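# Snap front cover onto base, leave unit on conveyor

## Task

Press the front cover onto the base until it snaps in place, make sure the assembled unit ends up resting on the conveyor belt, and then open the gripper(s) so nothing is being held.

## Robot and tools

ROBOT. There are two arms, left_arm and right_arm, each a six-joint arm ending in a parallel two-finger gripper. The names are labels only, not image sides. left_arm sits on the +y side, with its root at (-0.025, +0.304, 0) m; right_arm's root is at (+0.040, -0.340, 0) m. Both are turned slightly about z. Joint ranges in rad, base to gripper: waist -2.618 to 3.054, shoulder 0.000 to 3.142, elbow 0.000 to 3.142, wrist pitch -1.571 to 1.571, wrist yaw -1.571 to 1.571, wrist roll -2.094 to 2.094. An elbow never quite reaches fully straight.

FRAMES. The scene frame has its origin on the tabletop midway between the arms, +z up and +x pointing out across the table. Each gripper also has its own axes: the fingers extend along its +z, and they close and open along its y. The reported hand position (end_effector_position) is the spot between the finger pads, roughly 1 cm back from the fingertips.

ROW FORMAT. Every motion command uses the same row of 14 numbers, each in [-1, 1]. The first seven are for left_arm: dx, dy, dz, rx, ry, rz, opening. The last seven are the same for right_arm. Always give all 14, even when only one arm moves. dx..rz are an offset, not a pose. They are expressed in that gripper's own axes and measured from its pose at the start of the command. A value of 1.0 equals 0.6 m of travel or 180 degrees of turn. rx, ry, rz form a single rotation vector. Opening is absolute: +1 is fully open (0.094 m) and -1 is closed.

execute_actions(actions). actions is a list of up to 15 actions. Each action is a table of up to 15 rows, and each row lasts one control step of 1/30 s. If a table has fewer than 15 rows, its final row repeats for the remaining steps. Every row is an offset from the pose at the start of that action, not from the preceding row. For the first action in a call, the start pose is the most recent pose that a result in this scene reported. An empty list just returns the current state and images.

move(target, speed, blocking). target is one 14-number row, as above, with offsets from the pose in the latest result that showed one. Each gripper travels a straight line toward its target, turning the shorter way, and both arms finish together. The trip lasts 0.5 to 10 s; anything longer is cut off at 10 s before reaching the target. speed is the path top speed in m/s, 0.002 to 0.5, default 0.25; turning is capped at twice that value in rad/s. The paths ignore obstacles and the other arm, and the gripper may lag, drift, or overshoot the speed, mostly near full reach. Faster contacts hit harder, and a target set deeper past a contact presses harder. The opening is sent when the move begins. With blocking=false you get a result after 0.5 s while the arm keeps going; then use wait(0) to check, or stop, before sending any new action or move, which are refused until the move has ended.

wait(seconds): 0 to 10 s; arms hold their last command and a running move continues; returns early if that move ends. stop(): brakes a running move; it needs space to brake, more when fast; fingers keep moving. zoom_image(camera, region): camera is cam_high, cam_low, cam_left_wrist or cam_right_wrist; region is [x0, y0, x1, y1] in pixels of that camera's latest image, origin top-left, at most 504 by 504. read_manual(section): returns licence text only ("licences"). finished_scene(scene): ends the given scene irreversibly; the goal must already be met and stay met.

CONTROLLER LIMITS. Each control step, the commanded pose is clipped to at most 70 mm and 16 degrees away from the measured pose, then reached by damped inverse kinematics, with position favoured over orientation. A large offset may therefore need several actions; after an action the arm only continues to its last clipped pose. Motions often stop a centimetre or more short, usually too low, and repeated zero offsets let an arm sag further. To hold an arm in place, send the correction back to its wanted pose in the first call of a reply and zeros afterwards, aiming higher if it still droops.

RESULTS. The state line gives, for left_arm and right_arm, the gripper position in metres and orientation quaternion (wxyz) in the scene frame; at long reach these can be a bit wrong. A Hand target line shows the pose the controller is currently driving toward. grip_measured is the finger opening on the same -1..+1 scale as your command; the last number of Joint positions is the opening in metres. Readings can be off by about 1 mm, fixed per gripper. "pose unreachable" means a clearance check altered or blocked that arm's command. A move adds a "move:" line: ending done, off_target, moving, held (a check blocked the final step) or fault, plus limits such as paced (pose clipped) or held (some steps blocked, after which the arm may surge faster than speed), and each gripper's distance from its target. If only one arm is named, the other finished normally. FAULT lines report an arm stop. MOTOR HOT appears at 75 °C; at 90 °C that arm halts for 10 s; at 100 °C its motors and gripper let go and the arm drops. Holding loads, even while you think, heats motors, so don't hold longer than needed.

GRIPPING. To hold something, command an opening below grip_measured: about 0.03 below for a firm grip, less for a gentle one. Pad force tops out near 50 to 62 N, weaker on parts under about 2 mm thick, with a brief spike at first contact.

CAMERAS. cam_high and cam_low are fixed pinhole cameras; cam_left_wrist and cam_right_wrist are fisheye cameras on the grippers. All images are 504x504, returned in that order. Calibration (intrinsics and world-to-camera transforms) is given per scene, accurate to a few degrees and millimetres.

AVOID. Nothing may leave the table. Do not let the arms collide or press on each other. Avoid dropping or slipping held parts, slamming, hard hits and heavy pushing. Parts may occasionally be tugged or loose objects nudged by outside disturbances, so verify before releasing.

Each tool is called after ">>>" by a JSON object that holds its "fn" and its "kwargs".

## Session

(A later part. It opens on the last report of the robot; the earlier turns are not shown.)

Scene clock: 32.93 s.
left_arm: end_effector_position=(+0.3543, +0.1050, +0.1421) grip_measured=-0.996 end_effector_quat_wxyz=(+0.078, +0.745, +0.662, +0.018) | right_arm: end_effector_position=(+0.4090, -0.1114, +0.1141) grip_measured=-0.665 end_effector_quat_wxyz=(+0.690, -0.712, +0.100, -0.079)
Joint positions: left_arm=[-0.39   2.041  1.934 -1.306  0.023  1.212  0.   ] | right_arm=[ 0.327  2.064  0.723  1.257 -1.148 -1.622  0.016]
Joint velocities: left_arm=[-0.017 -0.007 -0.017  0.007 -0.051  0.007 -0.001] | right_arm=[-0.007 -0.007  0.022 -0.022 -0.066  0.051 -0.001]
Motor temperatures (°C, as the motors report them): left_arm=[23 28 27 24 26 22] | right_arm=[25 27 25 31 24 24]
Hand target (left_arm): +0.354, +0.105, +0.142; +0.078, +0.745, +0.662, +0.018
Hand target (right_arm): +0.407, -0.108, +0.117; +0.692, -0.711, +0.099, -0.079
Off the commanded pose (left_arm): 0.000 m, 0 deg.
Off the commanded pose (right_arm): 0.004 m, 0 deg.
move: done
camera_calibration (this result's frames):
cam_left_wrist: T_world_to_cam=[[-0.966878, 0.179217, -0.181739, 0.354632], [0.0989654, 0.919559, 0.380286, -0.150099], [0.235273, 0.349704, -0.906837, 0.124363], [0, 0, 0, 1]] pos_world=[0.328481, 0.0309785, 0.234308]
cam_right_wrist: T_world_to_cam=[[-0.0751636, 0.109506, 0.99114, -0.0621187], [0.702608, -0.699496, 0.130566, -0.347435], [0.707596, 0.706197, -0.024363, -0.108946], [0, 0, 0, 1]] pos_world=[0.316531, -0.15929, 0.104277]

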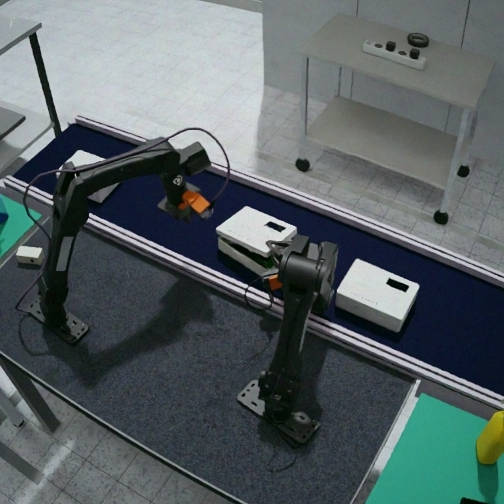

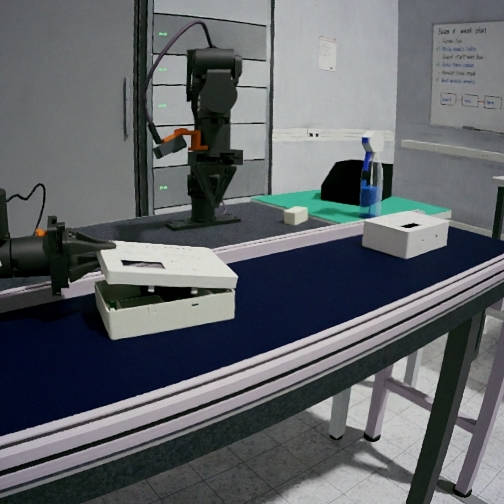

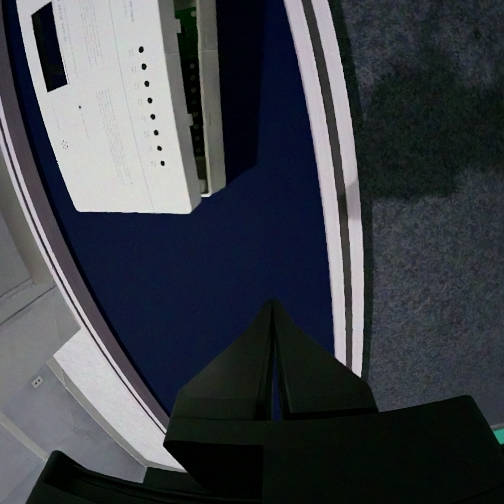

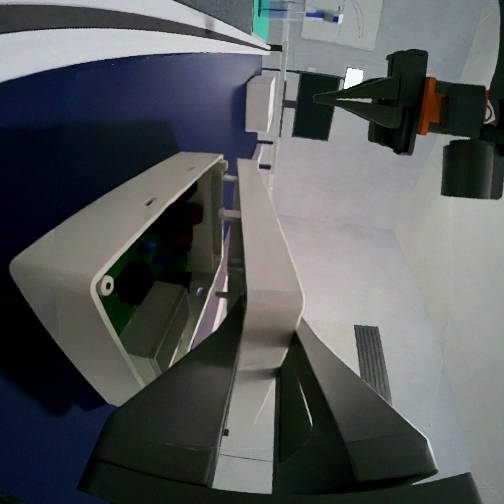

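>>> {"fn": "move", "kwargs": {"target": [0,0,0,0,0,0,-1,-0.006,0.04,0,0,0,0,-0.8], "speed": 0.03}}

>>> {"fn": "zoom_image", "kwargs": {"camera": "cam_high", "region": [190, 170, 340, 290]}}

>>> {"fn": "zoom_image", "kwargs": {"camera": "cam_low", "region": [40, 210, 280, 350]}}

Scene clock: 34.23 s.
left_arm: end_effector_position=(+0.3543, +0.1050, +0.1421) grip_measured=-0.996 end_effector_quat_wxyz=(+0.078, +0.745, +0.662, +0.018) | right_arm: end_effector_position=(+0.4096, -0.1115, +0.1011) grip_measured=-0.665 end_effector_quat_wxyz=(+0.694, -0.709, +0.087, -0.093)
Joint positions: left_arm=[-0.39   2.041  1.934 -1.306  0.023  1.212  0.   ] | right_arm=[ 0.327  2.139  0.723  1.366 -1.146 -1.627  0.016]
Joint velocities: left_arm=[-0.012  0.002 -0.002 -0.007  0.007  0.037 -0.   ] | right_arm=[-0.007 -0.007 -0.002 -0.022 -0.051 -0.051  0.001]
Motor temperatures (°C, as the motors report them): left_arm=[23 28 27 24 26 22] | right_arm=[25 27 25 31 24 24]
Hand target (left_arm): +0.354, +0.105, +0.142; +0.078, +0.745, +0.662, +0.018
Hand target (right_arm): +0.404, -0.111, +0.090; +0.690, -0.712, +0.099, -0.079
Off the commanded pose (left_arm): 0.000 m, 0 deg.
Off the commanded pose (right_arm): 0.012 m, 2 deg.
move: off_target (right_arm)
camera_calibration (this result's frames):
cam_left_wrist: T_world_to_cam=[[-0.966878, 0.179217, -0.181739, 0.354632], [0.0989654, 0.919559, 0.380286, -0.150099], [0.235273, 0.349704, -0.906837, 0.124363], [0, 0, 0, 1]] pos_world=[0.328481, 0.0309785, 0.234308]
cam_right_wrist: T_world_to_cam=[[-0.112875, 0.105235, 0.988021, -0.0339064], [0.695909, -0.701377, 0.154208, -0.346024], [0.709203, 0.704979, 0.00593401, -0.113488], [0, 0, 0, 1]] pos_world=[0.31746, -0.159119, 0.0875332]

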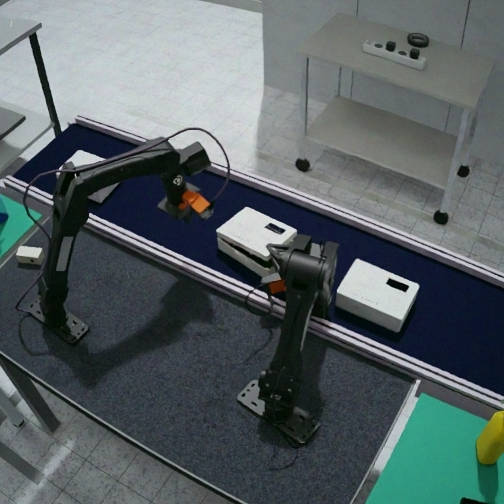

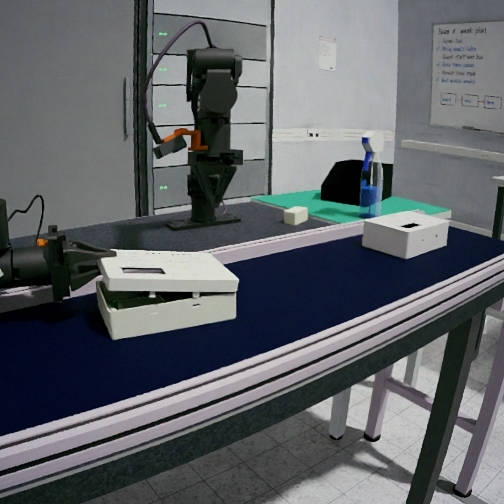

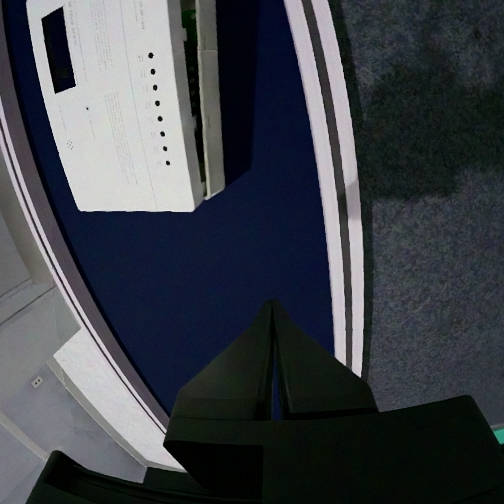

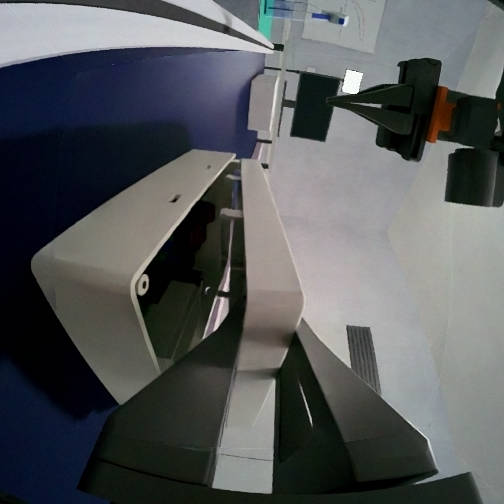

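Region (190, 170, 340, 290) of cam_high's 504x504 image, scaled by 3.360, with more detail than that image has; it fills the top 403 rows of this view, and the rest is white.

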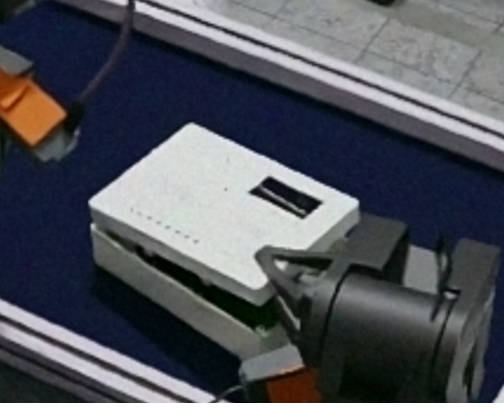

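Region (40, 210, 280, 350) of cam_low's 504x504 image, scaled by 2.100, with more detail than that image has; it fills the top 294 rows of this view, and the rest is white.

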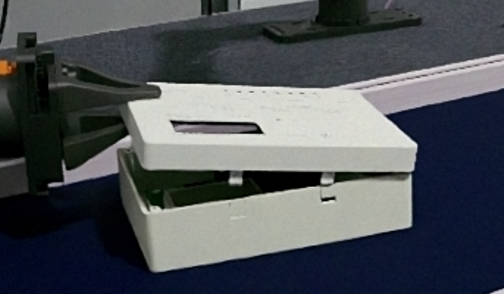

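>>> {"fn": "move", "kwargs": {"target": [0,0,0,0,0,0,-1,0,-0.027,0,0,0,0,-0.8], "speed": 0.04}}

>>> {"fn": "move", "kwargs": {"target": [0,0,0,0,0,0,-1,-0.016,-0.005,-0.004,0,0,0,-0.8], "speed": 0.03}}

>>> {"fn": "zoom_image", "kwargs": {"camera": "cam_high", "region": [190, 170, 340, 290]}}

>>> {"fn": "zoom_image", "kwargs": {"camera": "cam_low", "region": [40, 210, 280, 350]}}

Scene clock: 35.13 s.
left_arm: end_effector_position=(+0.3543, +0.1050, +0.1421) grip_measured=-0.996 end_effector_quat_wxyz=(+0.078, +0.745, +0.662, +0.018) | right_arm: end_effector_position=(+0.4097, -0.1114, +0.1097) grip_measured=-0.665 end_effector_quat_wxyz=(+0.693, -0.710, +0.090, -0.090)
Joint positions: left_arm=[-0.39   2.041  1.934 -1.306  0.023  1.212  0.   ] | right_arm=[ 0.327  2.098  0.723  1.317 -1.146 -1.627  0.016]
Joint velocities: left_arm=[-0.007 -0.002 -0.022  0.037 -0.051  0.037 -0.001] | right_arm=[-0.012  0.002 -0.007 -0.139 -0.037 -0.022  0.   ]
Motor temperatures (°C, as the motors report them): left_arm=[23 29 27 24 26 22] | right_arm=[25 27 25 31 24 24]
Hand target (left_arm): +0.354, +0.105, +0.142; +0.078, +0.745, +0.662, +0.018
Hand target (right_arm): +0.410, -0.111, +0.117; +0.694, -0.709, +0.087, -0.093
Off the commanded pose (left_arm): 0.000 m, 0 deg.
Off the commanded pose (right_arm): 0.008 m, 0 deg.
move: done
camera_calibration (this result's frames):
cam_left_wrist: T_world_to_cam=[[-0.966878, 0.179217, -0.181739, 0.354632], [0.0989654, 0.919559, 0.380286, -0.150099], [0.235273, 0.349704, -0.906837, 0.124363], [0, 0, 0, 1]] pos_world=[0.328481, 0.0309785, 0.234308]
cam_right_wrist: T_world_to_cam=[[-0.104698, 0.106627, 0.988772, -0.04563], [0.697166, -0.701163, 0.149432, -0.347398], [0.709224, 0.704983, -0.000926361, -0.112919], [0, 0, 0, 1]] pos_world=[0.317501, -0.159112, 0.0969256]

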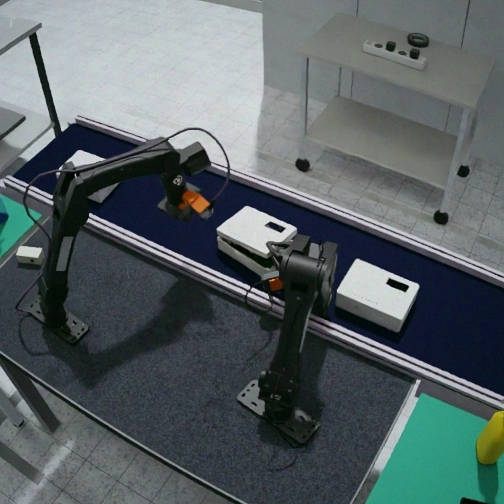

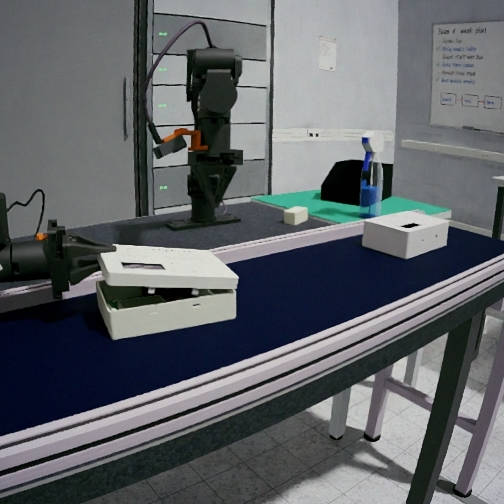

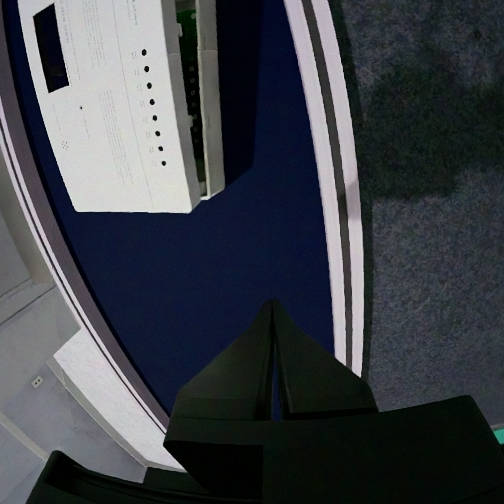

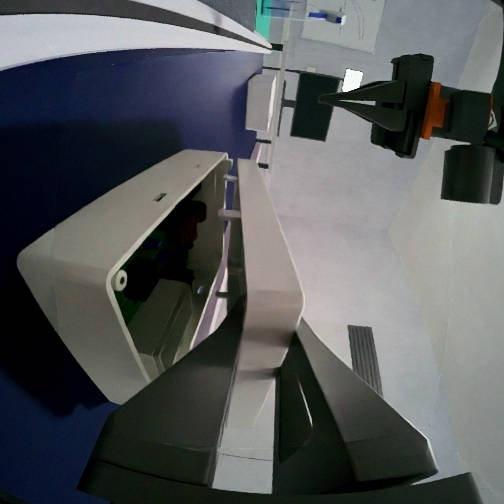

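Scene clock: 35.83 s.
left_arm: end_effector_position=(+0.3543, +0.1050, +0.1421) grip_measured=-0.996 end_effector_quat_wxyz=(+0.078, +0.745, +0.662, +0.018) | right_arm: end_effector_position=(+0.4046, -0.1124, +0.1046) grip_measured=-0.665 end_effector_quat_wxyz=(+0.691, -0.712, +0.097, -0.084)
Joint positions: left_arm=[-0.39   2.041  1.934 -1.306  0.023  1.212  0.   ] | right_arm=[ 0.327  2.098  0.701  1.32  -1.146 -1.627  0.016]
Joint velocities: left_arm=[ 0.007 -0.002 -0.002  0.051 -0.007 -0.066 -0.001] | right_arm=[-0.007  0.012 -0.012 -0.007  0.007  0.037  0.   ]
Motor temperatures (°C, as the motors report them): left_arm=[23 29 27 24 26 22] | right_arm=[25 27 25 31 24 24]
Hand target (left_arm): +0.354, +0.105, +0.142; +0.078, +0.745, +0.662, +0.018
Hand target (right_arm): +0.400, -0.111, +0.113; +0.693, -0.710, +0.090, -0.090
Off the commanded pose (left_arm): 0.000 m, 0 deg.
Off the commanded pose (right_arm): 0.009 m, 1 deg.
move: done
camera_calibration (this result's frames):
cam_left_wrist: T_world_to_cam=[[-0.966878, 0.179217, -0.181739, 0.354632], [0.0989654, 0.919559, 0.380286, -0.150099], [0.235273, 0.349704, -0.906837, 0.124363], [0, 0, 0, 1]] pos_world=[0.328481, 0.0309785, 0.234308]
cam_right_wrist: T_world_to_cam=[[-0.0863841, 0.110011, 0.990169, -0.0482176], [0.699296, -0.701205, 0.138914, -0.343465], [0.709594, 0.704421, -0.0163572, -0.107207], [0, 0, 0, 1]] pos_world=[0.312092, -0.160016, 0.0937021]

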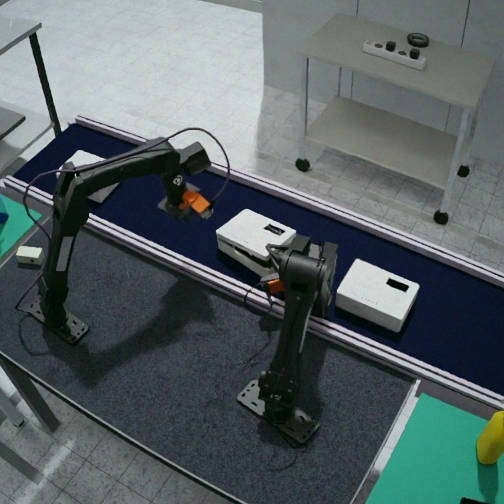

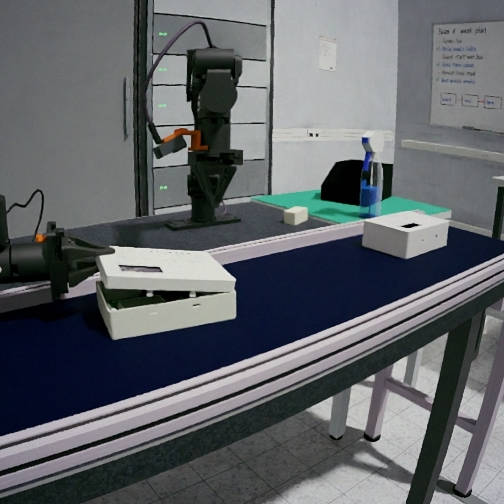

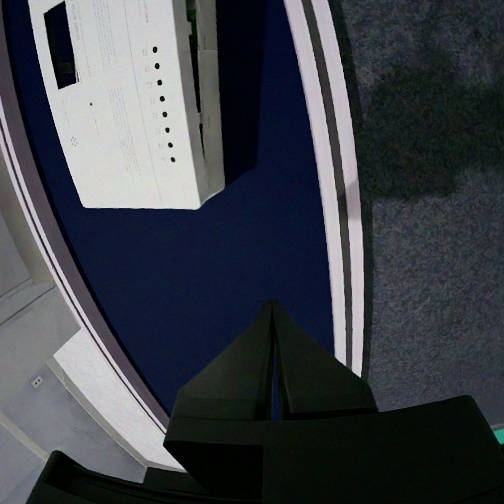

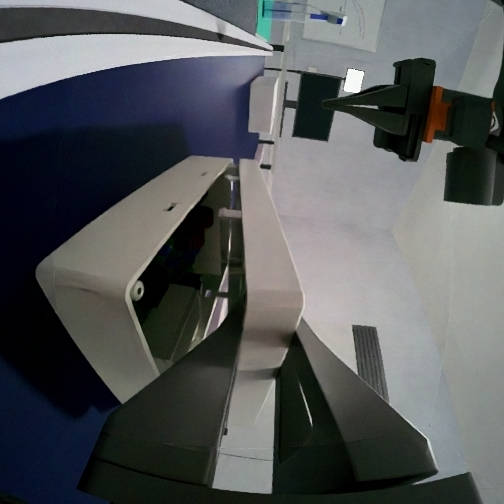

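Region (190, 170, 340, 290) of cam_high's 504x504 image, scaled by 3.360, with more detail than that image has; it fills the top 403 rows of this view, and the rest is white.

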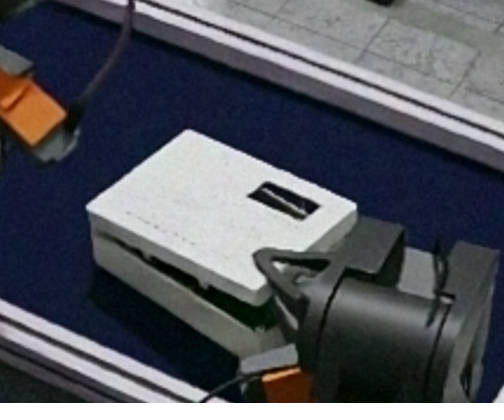

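Region (40, 210, 280, 350) of cam_low's 504x504 image, scaled by 2.100, with more detail than that image has; it fills the top 294 rows of this view, and the rest is white.

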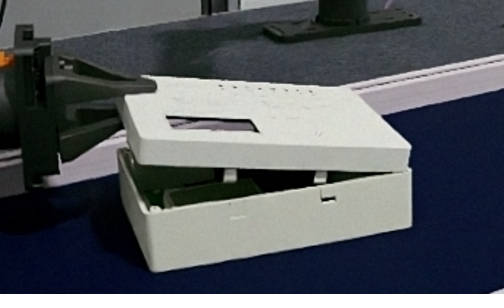

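>>> {"fn": "move", "kwargs": {"target": [0,0,0,0,0,0,-1,0,0.035,0,0,0,0,-0.8], "speed": 0.03}}

>>> {"fn": "zoom_image", "kwargs": {"camera": "cam_high", "region": [190, 170, 340, 290]}}

>>> {"fn": "zoom_image", "kwargs": {"camera": "cam_low", "region": [40, 210, 280, 350]}}

Scene clock: 37.00 s.
left_arm: end_effector_position=(+0.3543, +0.1050, +0.1421) grip_measured=-0.996 end_effector_quat_wxyz=(+0.078, +0.745, +0.662, +0.018) | right_arm: end_effector_position=(+0.4040, -0.1123, +0.0960) grip_measured=-0.665 end_effector_quat_wxyz=(+0.695, -0.707, +0.079, -0.100)
Joint positions: left_arm=[-0.39   2.041  1.934 -1.306  0.023  1.212  0.   ] | right_arm=[ 0.327  2.163  0.701  1.429 -1.147 -1.632  0.016]
Joint velocities: left_arm=[-0.017 -0.022 -0.032  0.007 -0.037 -0.037  0.001] | right_arm=[-0.002  0.012  0.002  0.037  0.022 -0.051  0.   ]
Motor temperatures (°C, as the motors report them): left_arm=[23 29 27 24 26 22] | right_arm=[25 27 25 31 24 24]
Hand target (left_arm): +0.354, +0.105, +0.142; +0.078, +0.745, +0.662, +0.018
Hand target (right_arm): +0.403, -0.113, +0.084; +0.691, -0.712, +0.096, -0.084
Off the commanded pose (left_arm): 0.000 m, 0 deg.
Off the commanded pose (right_arm): 0.012 m, 3 deg.
move: off_target (right_arm)
camera_calibration (this result's frames):
cam_left_wrist: T_world_to_cam=[[-0.966878, 0.179217, -0.181739, 0.354632], [0.0989654, 0.919559, 0.380286, -0.150099], [0.235273, 0.349704, -0.906837, 0.124363], [0, 0, 0, 1]] pos_world=[0.328481, 0.0309785, 0.234308]
cam_right_wrist: T_world_to_cam=[[-0.135128, 0.103523, 0.985405, -0.0203241], [0.692881, -0.701048, 0.168664, -0.342111], [0.708277, 0.70556, 0.0230016, -0.11008], [0, 0, 0, 1]] pos_world=[0.312263, -0.160064, 0.0802611]

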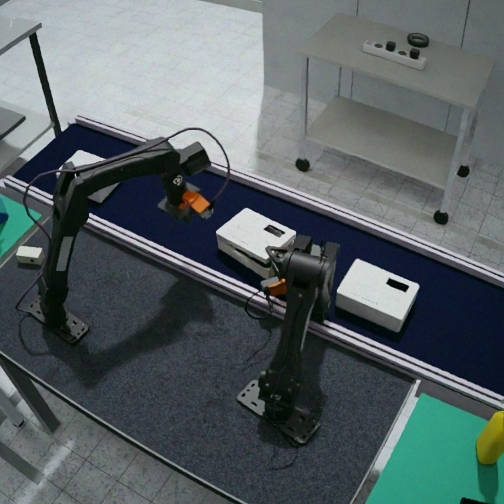

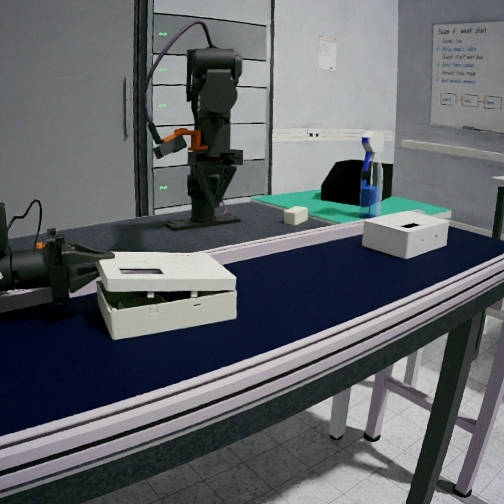

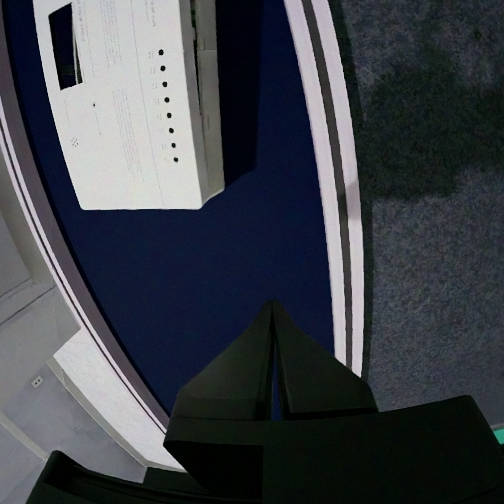

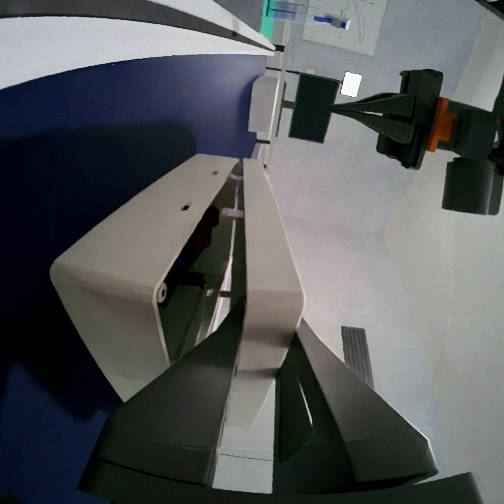

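Region (190, 170, 340, 290) of cam_high's 504x504 image, scaled by 3.360, with more detail than that image has; it fills the top 403 rows of this view, and the rest is white.

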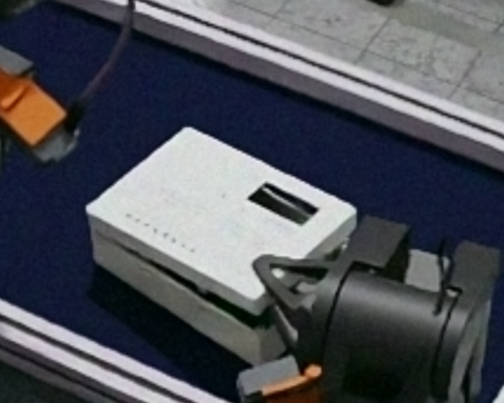

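Region (40, 210, 280, 350) of cam_low's 504x504 image, scaled by 2.100, with more detail than that image has; it fills the top 294 rows of this view, and the rest is white.

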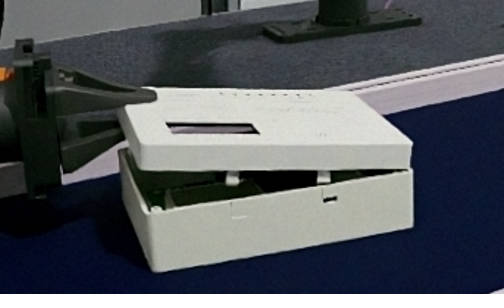

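>>> {"fn": "execute_actions", "kwargs": {"actions": [[[0,0,0,0,0,0,-1,0,0,0,0,0,0,-0.45]]]}}

>>> {"fn": "move", "kwargs": {"target": [-0.177,0.09,0.072,0,0,0,-1,0,0,-0.075,0,0,0,-0.45], "speed": 0.1}}

>>> {"fn": "zoom_image", "kwargs": {"camera": "cam_low", "region": [40, 210, 280, 350]}}

Scene clock: 37.80 s.
left_arm: end_effector_position=(+0.3543, +0.1050, +0.1421) grip_measured=-0.996 end_effector_quat_wxyz=(+0.078, +0.745, +0.662, +0.018) | right_arm: end_effector_position=(+0.4040, -0.1123, +0.0962) grip_measured=-0.452 end_effector_quat_wxyz=(+0.695, -0.707, +0.078, -0.101)
Joint positions: left_arm=[-0.39   2.041  1.934 -1.306  0.023  1.212  0.   ] | right_arm=[ 0.327  2.163  0.701  1.433 -1.147 -1.632  0.026]
Joint velocities: left_arm=[-0.017 -0.012  0.002  0.037 -0.066 -0.051 -0.   ] | right_arm=[-0.012 -0.017  0.007 -0.066  0.037 -0.066 -0.   ]
Motor temperatures (°C, as the motors report them): left_arm=[23 29 27 24 26 22] | right_arm=[25 27 25 31 24 24]
Hand target (left_arm): +0.354, +0.105, +0.142; +0.078, +0.745, +0.662, +0.018
Hand target (right_arm): +0.404, -0.112, +0.096; +0.695, -0.707, +0.079, -0.100
Off the commanded pose (left_arm): 0.000 m, 0 deg.
Off the commanded pose (right_arm): 0.000 m, 0 deg.
camera_calibration (this result's frames):
cam_left_wrist: T_world_to_cam=[[-0.966878, 0.179217, -0.181739, 0.354632], [0.0989654, 0.919559, 0.380286, -0.150099], [0.235273, 0.349704, -0.906837, 0.124363], [0, 0, 0, 1]] pos_world=[0.328481, 0.0309785, 0.234308]
cam_right_wrist: T_world_to_cam=[[-0.137351, 0.103145, 0.985138, -0.0195913], [0.692499, -0.701113, 0.169958, -0.342112], [0.708223, 0.705551, 0.0248706, -0.11024], [0, 0, 0, 1]] pos_world=[0.312295, -0.160058, 0.0801863]

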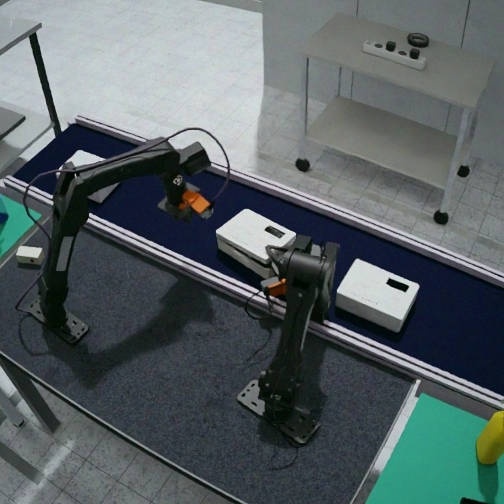

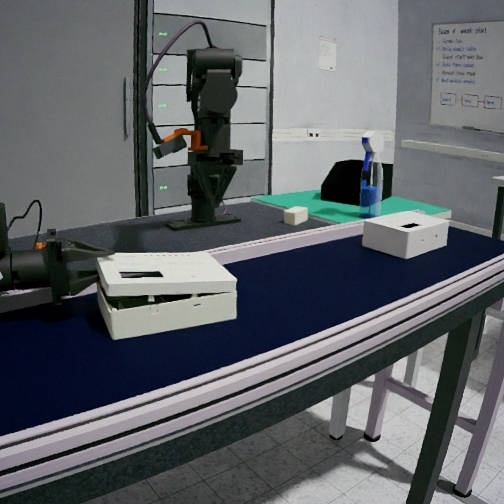

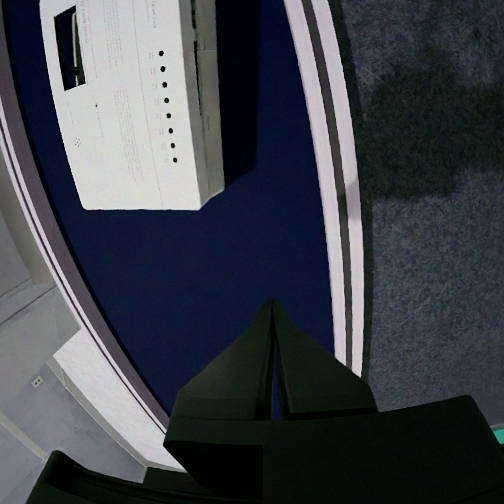

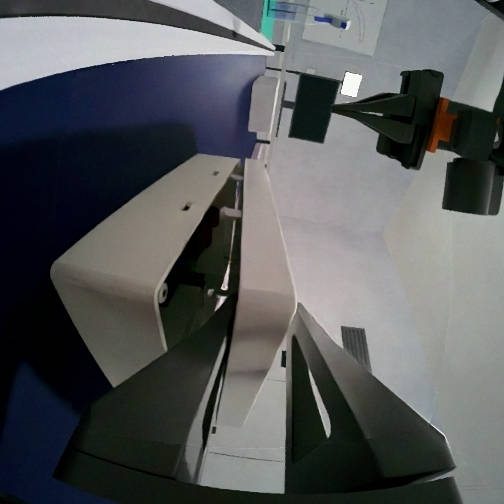

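Scene clock: 39.60 s.
left_arm: end_effector_position=(+0.4011, -0.0087, +0.1087) grip_measured=-0.996 end_effector_quat_wxyz=(+0.098, +0.746, +0.659, +0.021) | right_arm: end_effector_position=(+0.3987, -0.1526, +0.0934) grip_measured=-0.452 end_effector_quat_wxyz=(+0.694, -0.708, +0.080, -0.102)
Joint positions: left_arm=[-0.549  2.611  2.777 -1.537  0.     1.06   0.   ] | right_arm=[ 0.204  2.152  0.657  1.446 -1.267 -1.652  0.026]
Joint velocities: left_arm=[-0.007 -0.002 -0.022 -0.066 -0.037 -0.051 -0.001] | right_arm=[ 0.012 -0.002 -0.002 -0.007 -0.022 -0.007 -0.   ]
Motor temperatures (°C, as the motors report them): left_arm=[23 29 27 24 25 22] | right_arm=[25 27 25 31 24 24]
Hand target (left_arm): +0.398, -0.010, +0.112; +0.097, +0.744, +0.660, +0.022
Hand target (right_arm): +0.393, -0.156, +0.096; +0.695, -0.708, +0.078, -0.101
Off the commanded pose (left_arm): 0.007 m, 2 deg.
Off the commanded pose (right_arm): 0.008 m, 0 deg.
joint sent to its limit (left arm) — the command would take joint 4 (wrist pitch) past its lower limit, so that joint was sent only as far as its limit.
move: done
camera_calibration (this result's frames):
cam_left_wrist: T_world_to_cam=[[-0.959469, 0.179108, -0.217577, 0.415089], [0.0918676, 0.928668, 0.359355, -0.0322153], [0.26642, 0.324802, -0.907482, 0.110148], [0, 0, 0, 1]] pos_world=[0.371879, -0.0802046, 0.201848]
cam_right_wrist: T_world_to_cam=[[-0.136398, 0.105798, 0.984988, -0.0134269], [0.690318, -0.702983, 0.171101, -0.365685], [0.710533, 0.703293, 0.0228512, -0.0790517], [0, 0, 0, 1]] pos_world=[0.306777, -0.200054, 0.077601]

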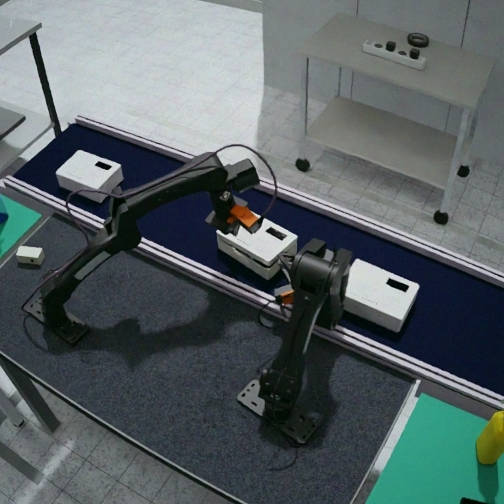

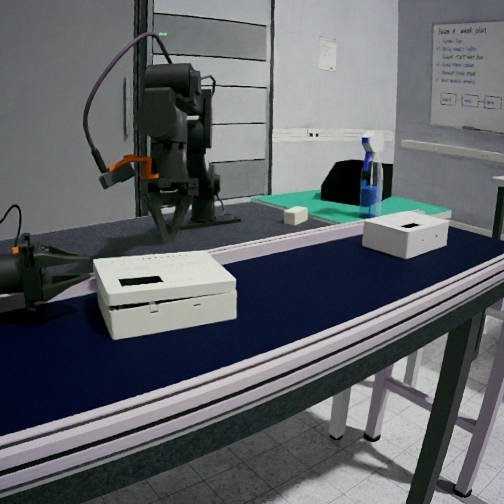

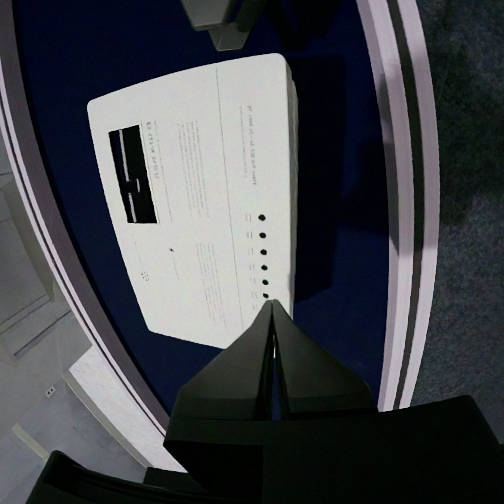

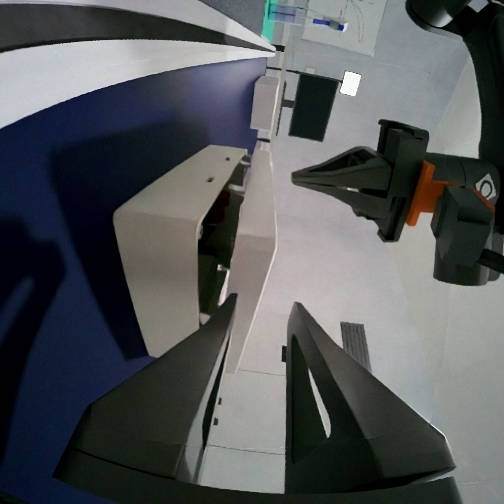

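Region (40, 210, 280, 350) of cam_low's 504x504 image, scaled by 2.100, with more detail than that image has; it fills the top 294 rows of this view, and the rest is white.

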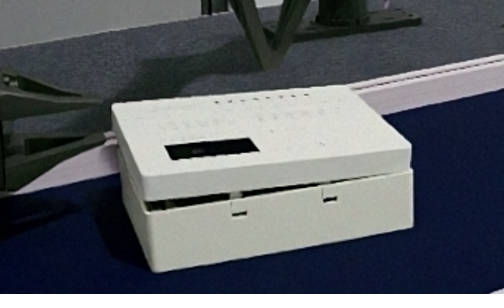

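>>> {"fn": "move", "kwargs": {"target": [0,0,0,0,0,0,-1,0,0.004,0.028,0,0,0,-0.45], "speed": 0.025}}

>>> {"fn": "zoom_image", "kwargs": {"camera": "cam_low", "region": [40, 210, 280, 350]}}

>>> {"fn": "zoom_image", "kwargs": {"camera": "cam_high", "region": [190, 170, 340, 290]}}

Scene clock: 41.63 s.
left_arm: end_effector_position=(+0.4007, -0.0084, +0.1086) grip_measured=-0.996 end_effector_quat_wxyz=(+0.097, +0.746, +0.659, +0.021) | right_arm: end_effector_position=(+0.3977, -0.1411, +0.0937) grip_measured=-0.452 end_effector_quat_wxyz=(+0.694, -0.708, +0.078, -0.103)
Joint positions: left_arm=[-0.549  2.611  2.777 -1.538  0.     1.06   0.   ] | right_arm=[ 0.241  2.152  0.657  1.45  -1.231 -1.652  0.026]
Joint velocities: left_arm=[-0.012 -0.002 -0.027 -0.022 -0.007 -0.007  0.   ] | right_arm=[ 0.012 -0.012  0.007  0.007  0.081 -0.022 -0.   ]
Motor temperatures (°C, as the motors report them): left_arm=[23 29 27 24 25 22] | right_arm=[25 28 25 31 24 24]
Hand target (left_arm): +0.401, -0.009, +0.109; +0.098, +0.746, +0.659, +0.021
Hand target (right_arm): +0.402, -0.136, +0.091; +0.695, -0.708, +0.080, -0.102
Off the commanded pose (left_arm): 0.000 m, 0 deg.
Off the commanded pose (right_arm): 0.008 m, 0 deg.
move: done
camera_calibration (this result's frames):
cam_left_wrist: T_world_to_cam=[[-0.959879, 0.178981, -0.215868, 0.414637], [0.0920895, 0.928318, 0.360202, -0.0325868], [0.264863, 0.325871, -0.907555, 0.110714], [0, 0, 0, 1]] pos_world=[0.371678, -0.0800398, 0.201724]
cam_right_wrist: T_world_to_cam=[[-0.141126, 0.106984, 0.984194, -0.0129443], [0.69034, -0.701929, 0.175291, -0.357248], [0.709587, 0.704166, 0.0252049, -0.0862037], [0, 0, 0, 1]] pos_world=[0.305965, -0.188676, 0.0775347]

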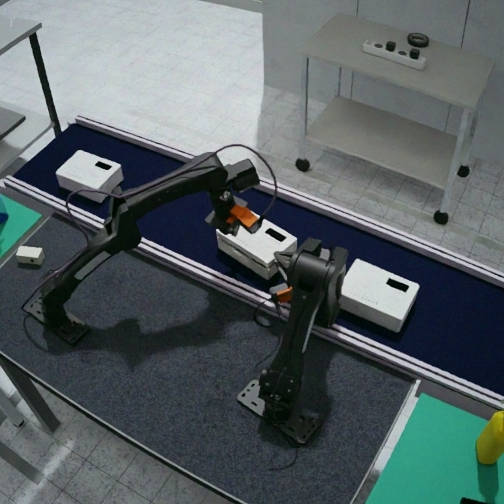

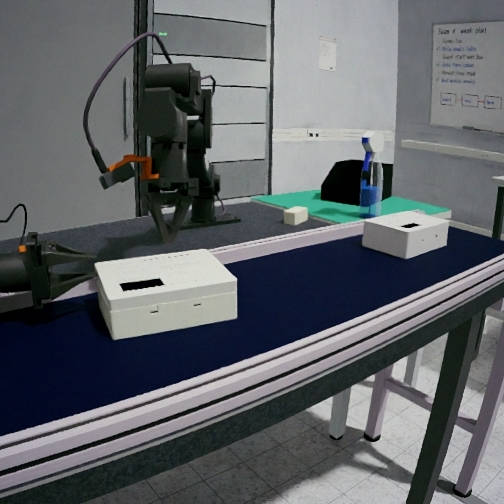

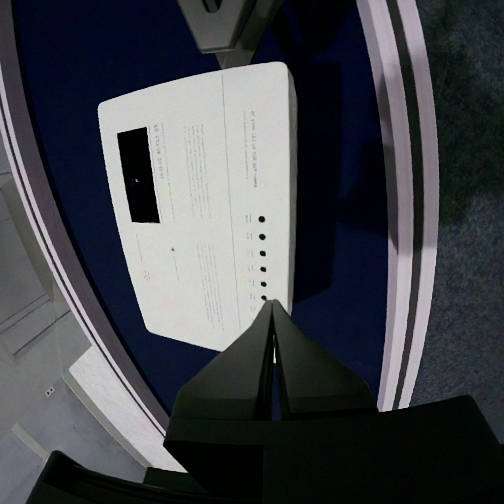

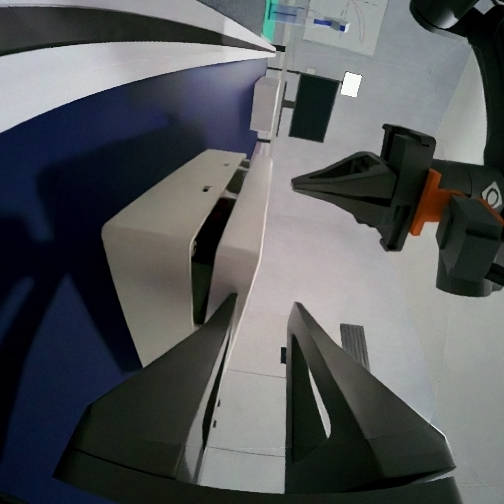

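Region (40, 210, 280, 350) of cam_low's 504x504 image, scaled by 2.100, with more detail than that image has; it fills the top 294 rows of this view, and the rest is white.

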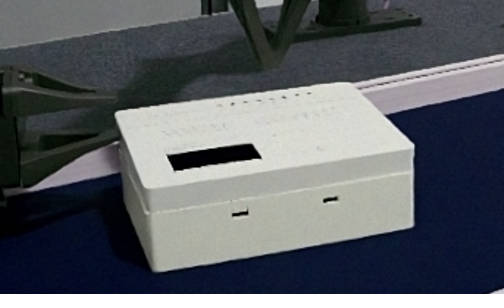

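Region (190, 170, 340, 290) of cam_high's 504x504 image, scaled by 3.360, with more detail than that image has; it fills the top 403 rows of this view, and the rest is white.

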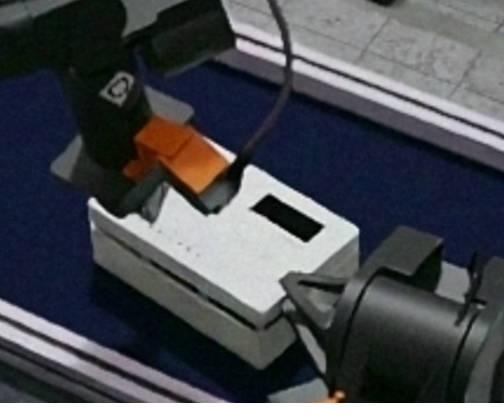

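>>> {"fn": "move", "kwargs": {"target": [0,-0.013,0.083,0,0,0,-1,0,0,-0.03,0,0,0,-0.45], "speed": 0.04}}

>>> {"fn": "zoom_image", "kwargs": {"camera": "cam_high", "region": [190, 170, 340, 290]}}

Scene clock: 43.40 s.
left_arm: end_effector_position=(+0.4116, -0.0145, +0.0887) grip_measured=-0.996 end_effector_quat_wxyz=(+0.133, +0.742, +0.657, +0.033) | right_arm: end_effector_position=(+0.3990, -0.1547, +0.0940) grip_measured=-0.452 end_effector_quat_wxyz=(+0.694, -0.708, +0.075, -0.107)
Joint positions: left_arm=[-0.549  2.458  2.387 -1.225 -0.008  1.06   0.   ] | right_arm=[ 0.198  2.152  0.657  1.45  -1.272 -1.661  0.026]
Joint velocities: left_arm=[-0.002 -0.002  0.002 -0.007  0.022  0.037 -0.   ] | right_arm=[ 0.002 -0.012  0.002 -0.037 -0.037  0.022  0.   ]
Motor temperatures (°C, as the motors report them): left_arm=[23 30 27 24 25 22] | right_arm=[25 28 25 31 24 24]
Hand target (left_arm): +0.400, -0.012, +0.059; +0.097, +0.745, +0.659, +0.021
Hand target (right_arm): +0.394, -0.159, +0.094; +0.694, -0.708, +0.078, -0.103
Off the commanded pose (left_arm): 0.032 m, 4 deg.
Off the commanded pose (right_arm): 0.007 m, 1 deg.
move: off_target (left_arm)
camera_calibration (this result's frames):
cam_left_wrist: T_world_to_cam=[[-0.943629, 0.167463, -0.285519, 0.421204], [0.0673064, 0.941634, 0.329842, -0.00771483], [0.32409, 0.292031, -0.899824, 0.066216], [0, 0, 0, 1]] pos_world=[0.376519, -0.0826084, 0.182389]
cam_right_wrist: T_world_to_cam=[[-0.14985, 0.107909, 0.982803, -0.00786188], [0.687169, -0.703331, 0.181997, -0.367294], [0.710875, 0.702624, 0.0312425, -0.0788561], [0, 0, 0, 1]] pos_world=[0.307272, -0.202075, 0.0770369]

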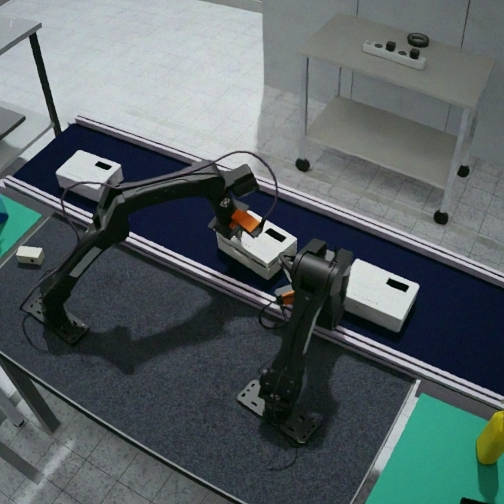

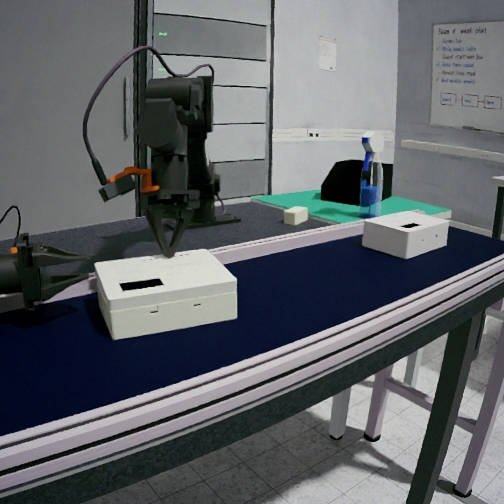

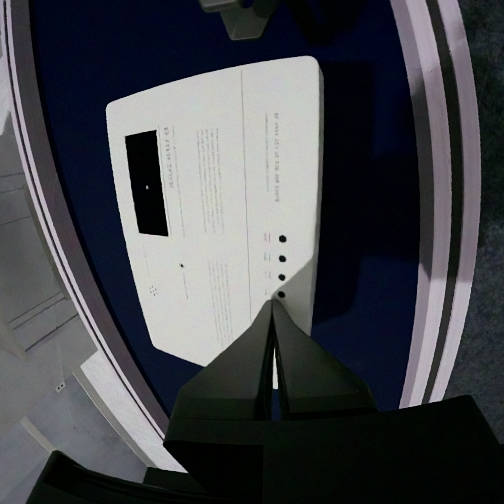

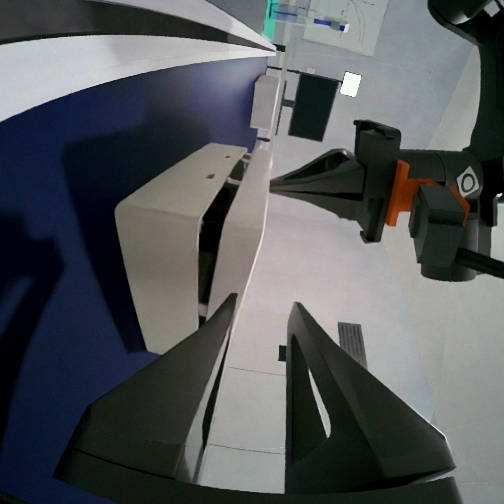

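Region (190, 170, 340, 290) of cam_high's 504x504 image, scaled by 3.360, with more detail than that image has; it fills the top 403 rows of this view, and the rest is white.

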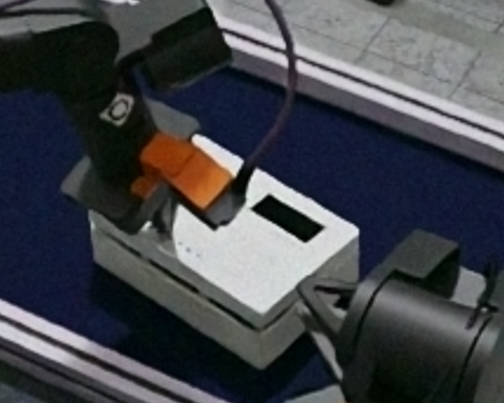

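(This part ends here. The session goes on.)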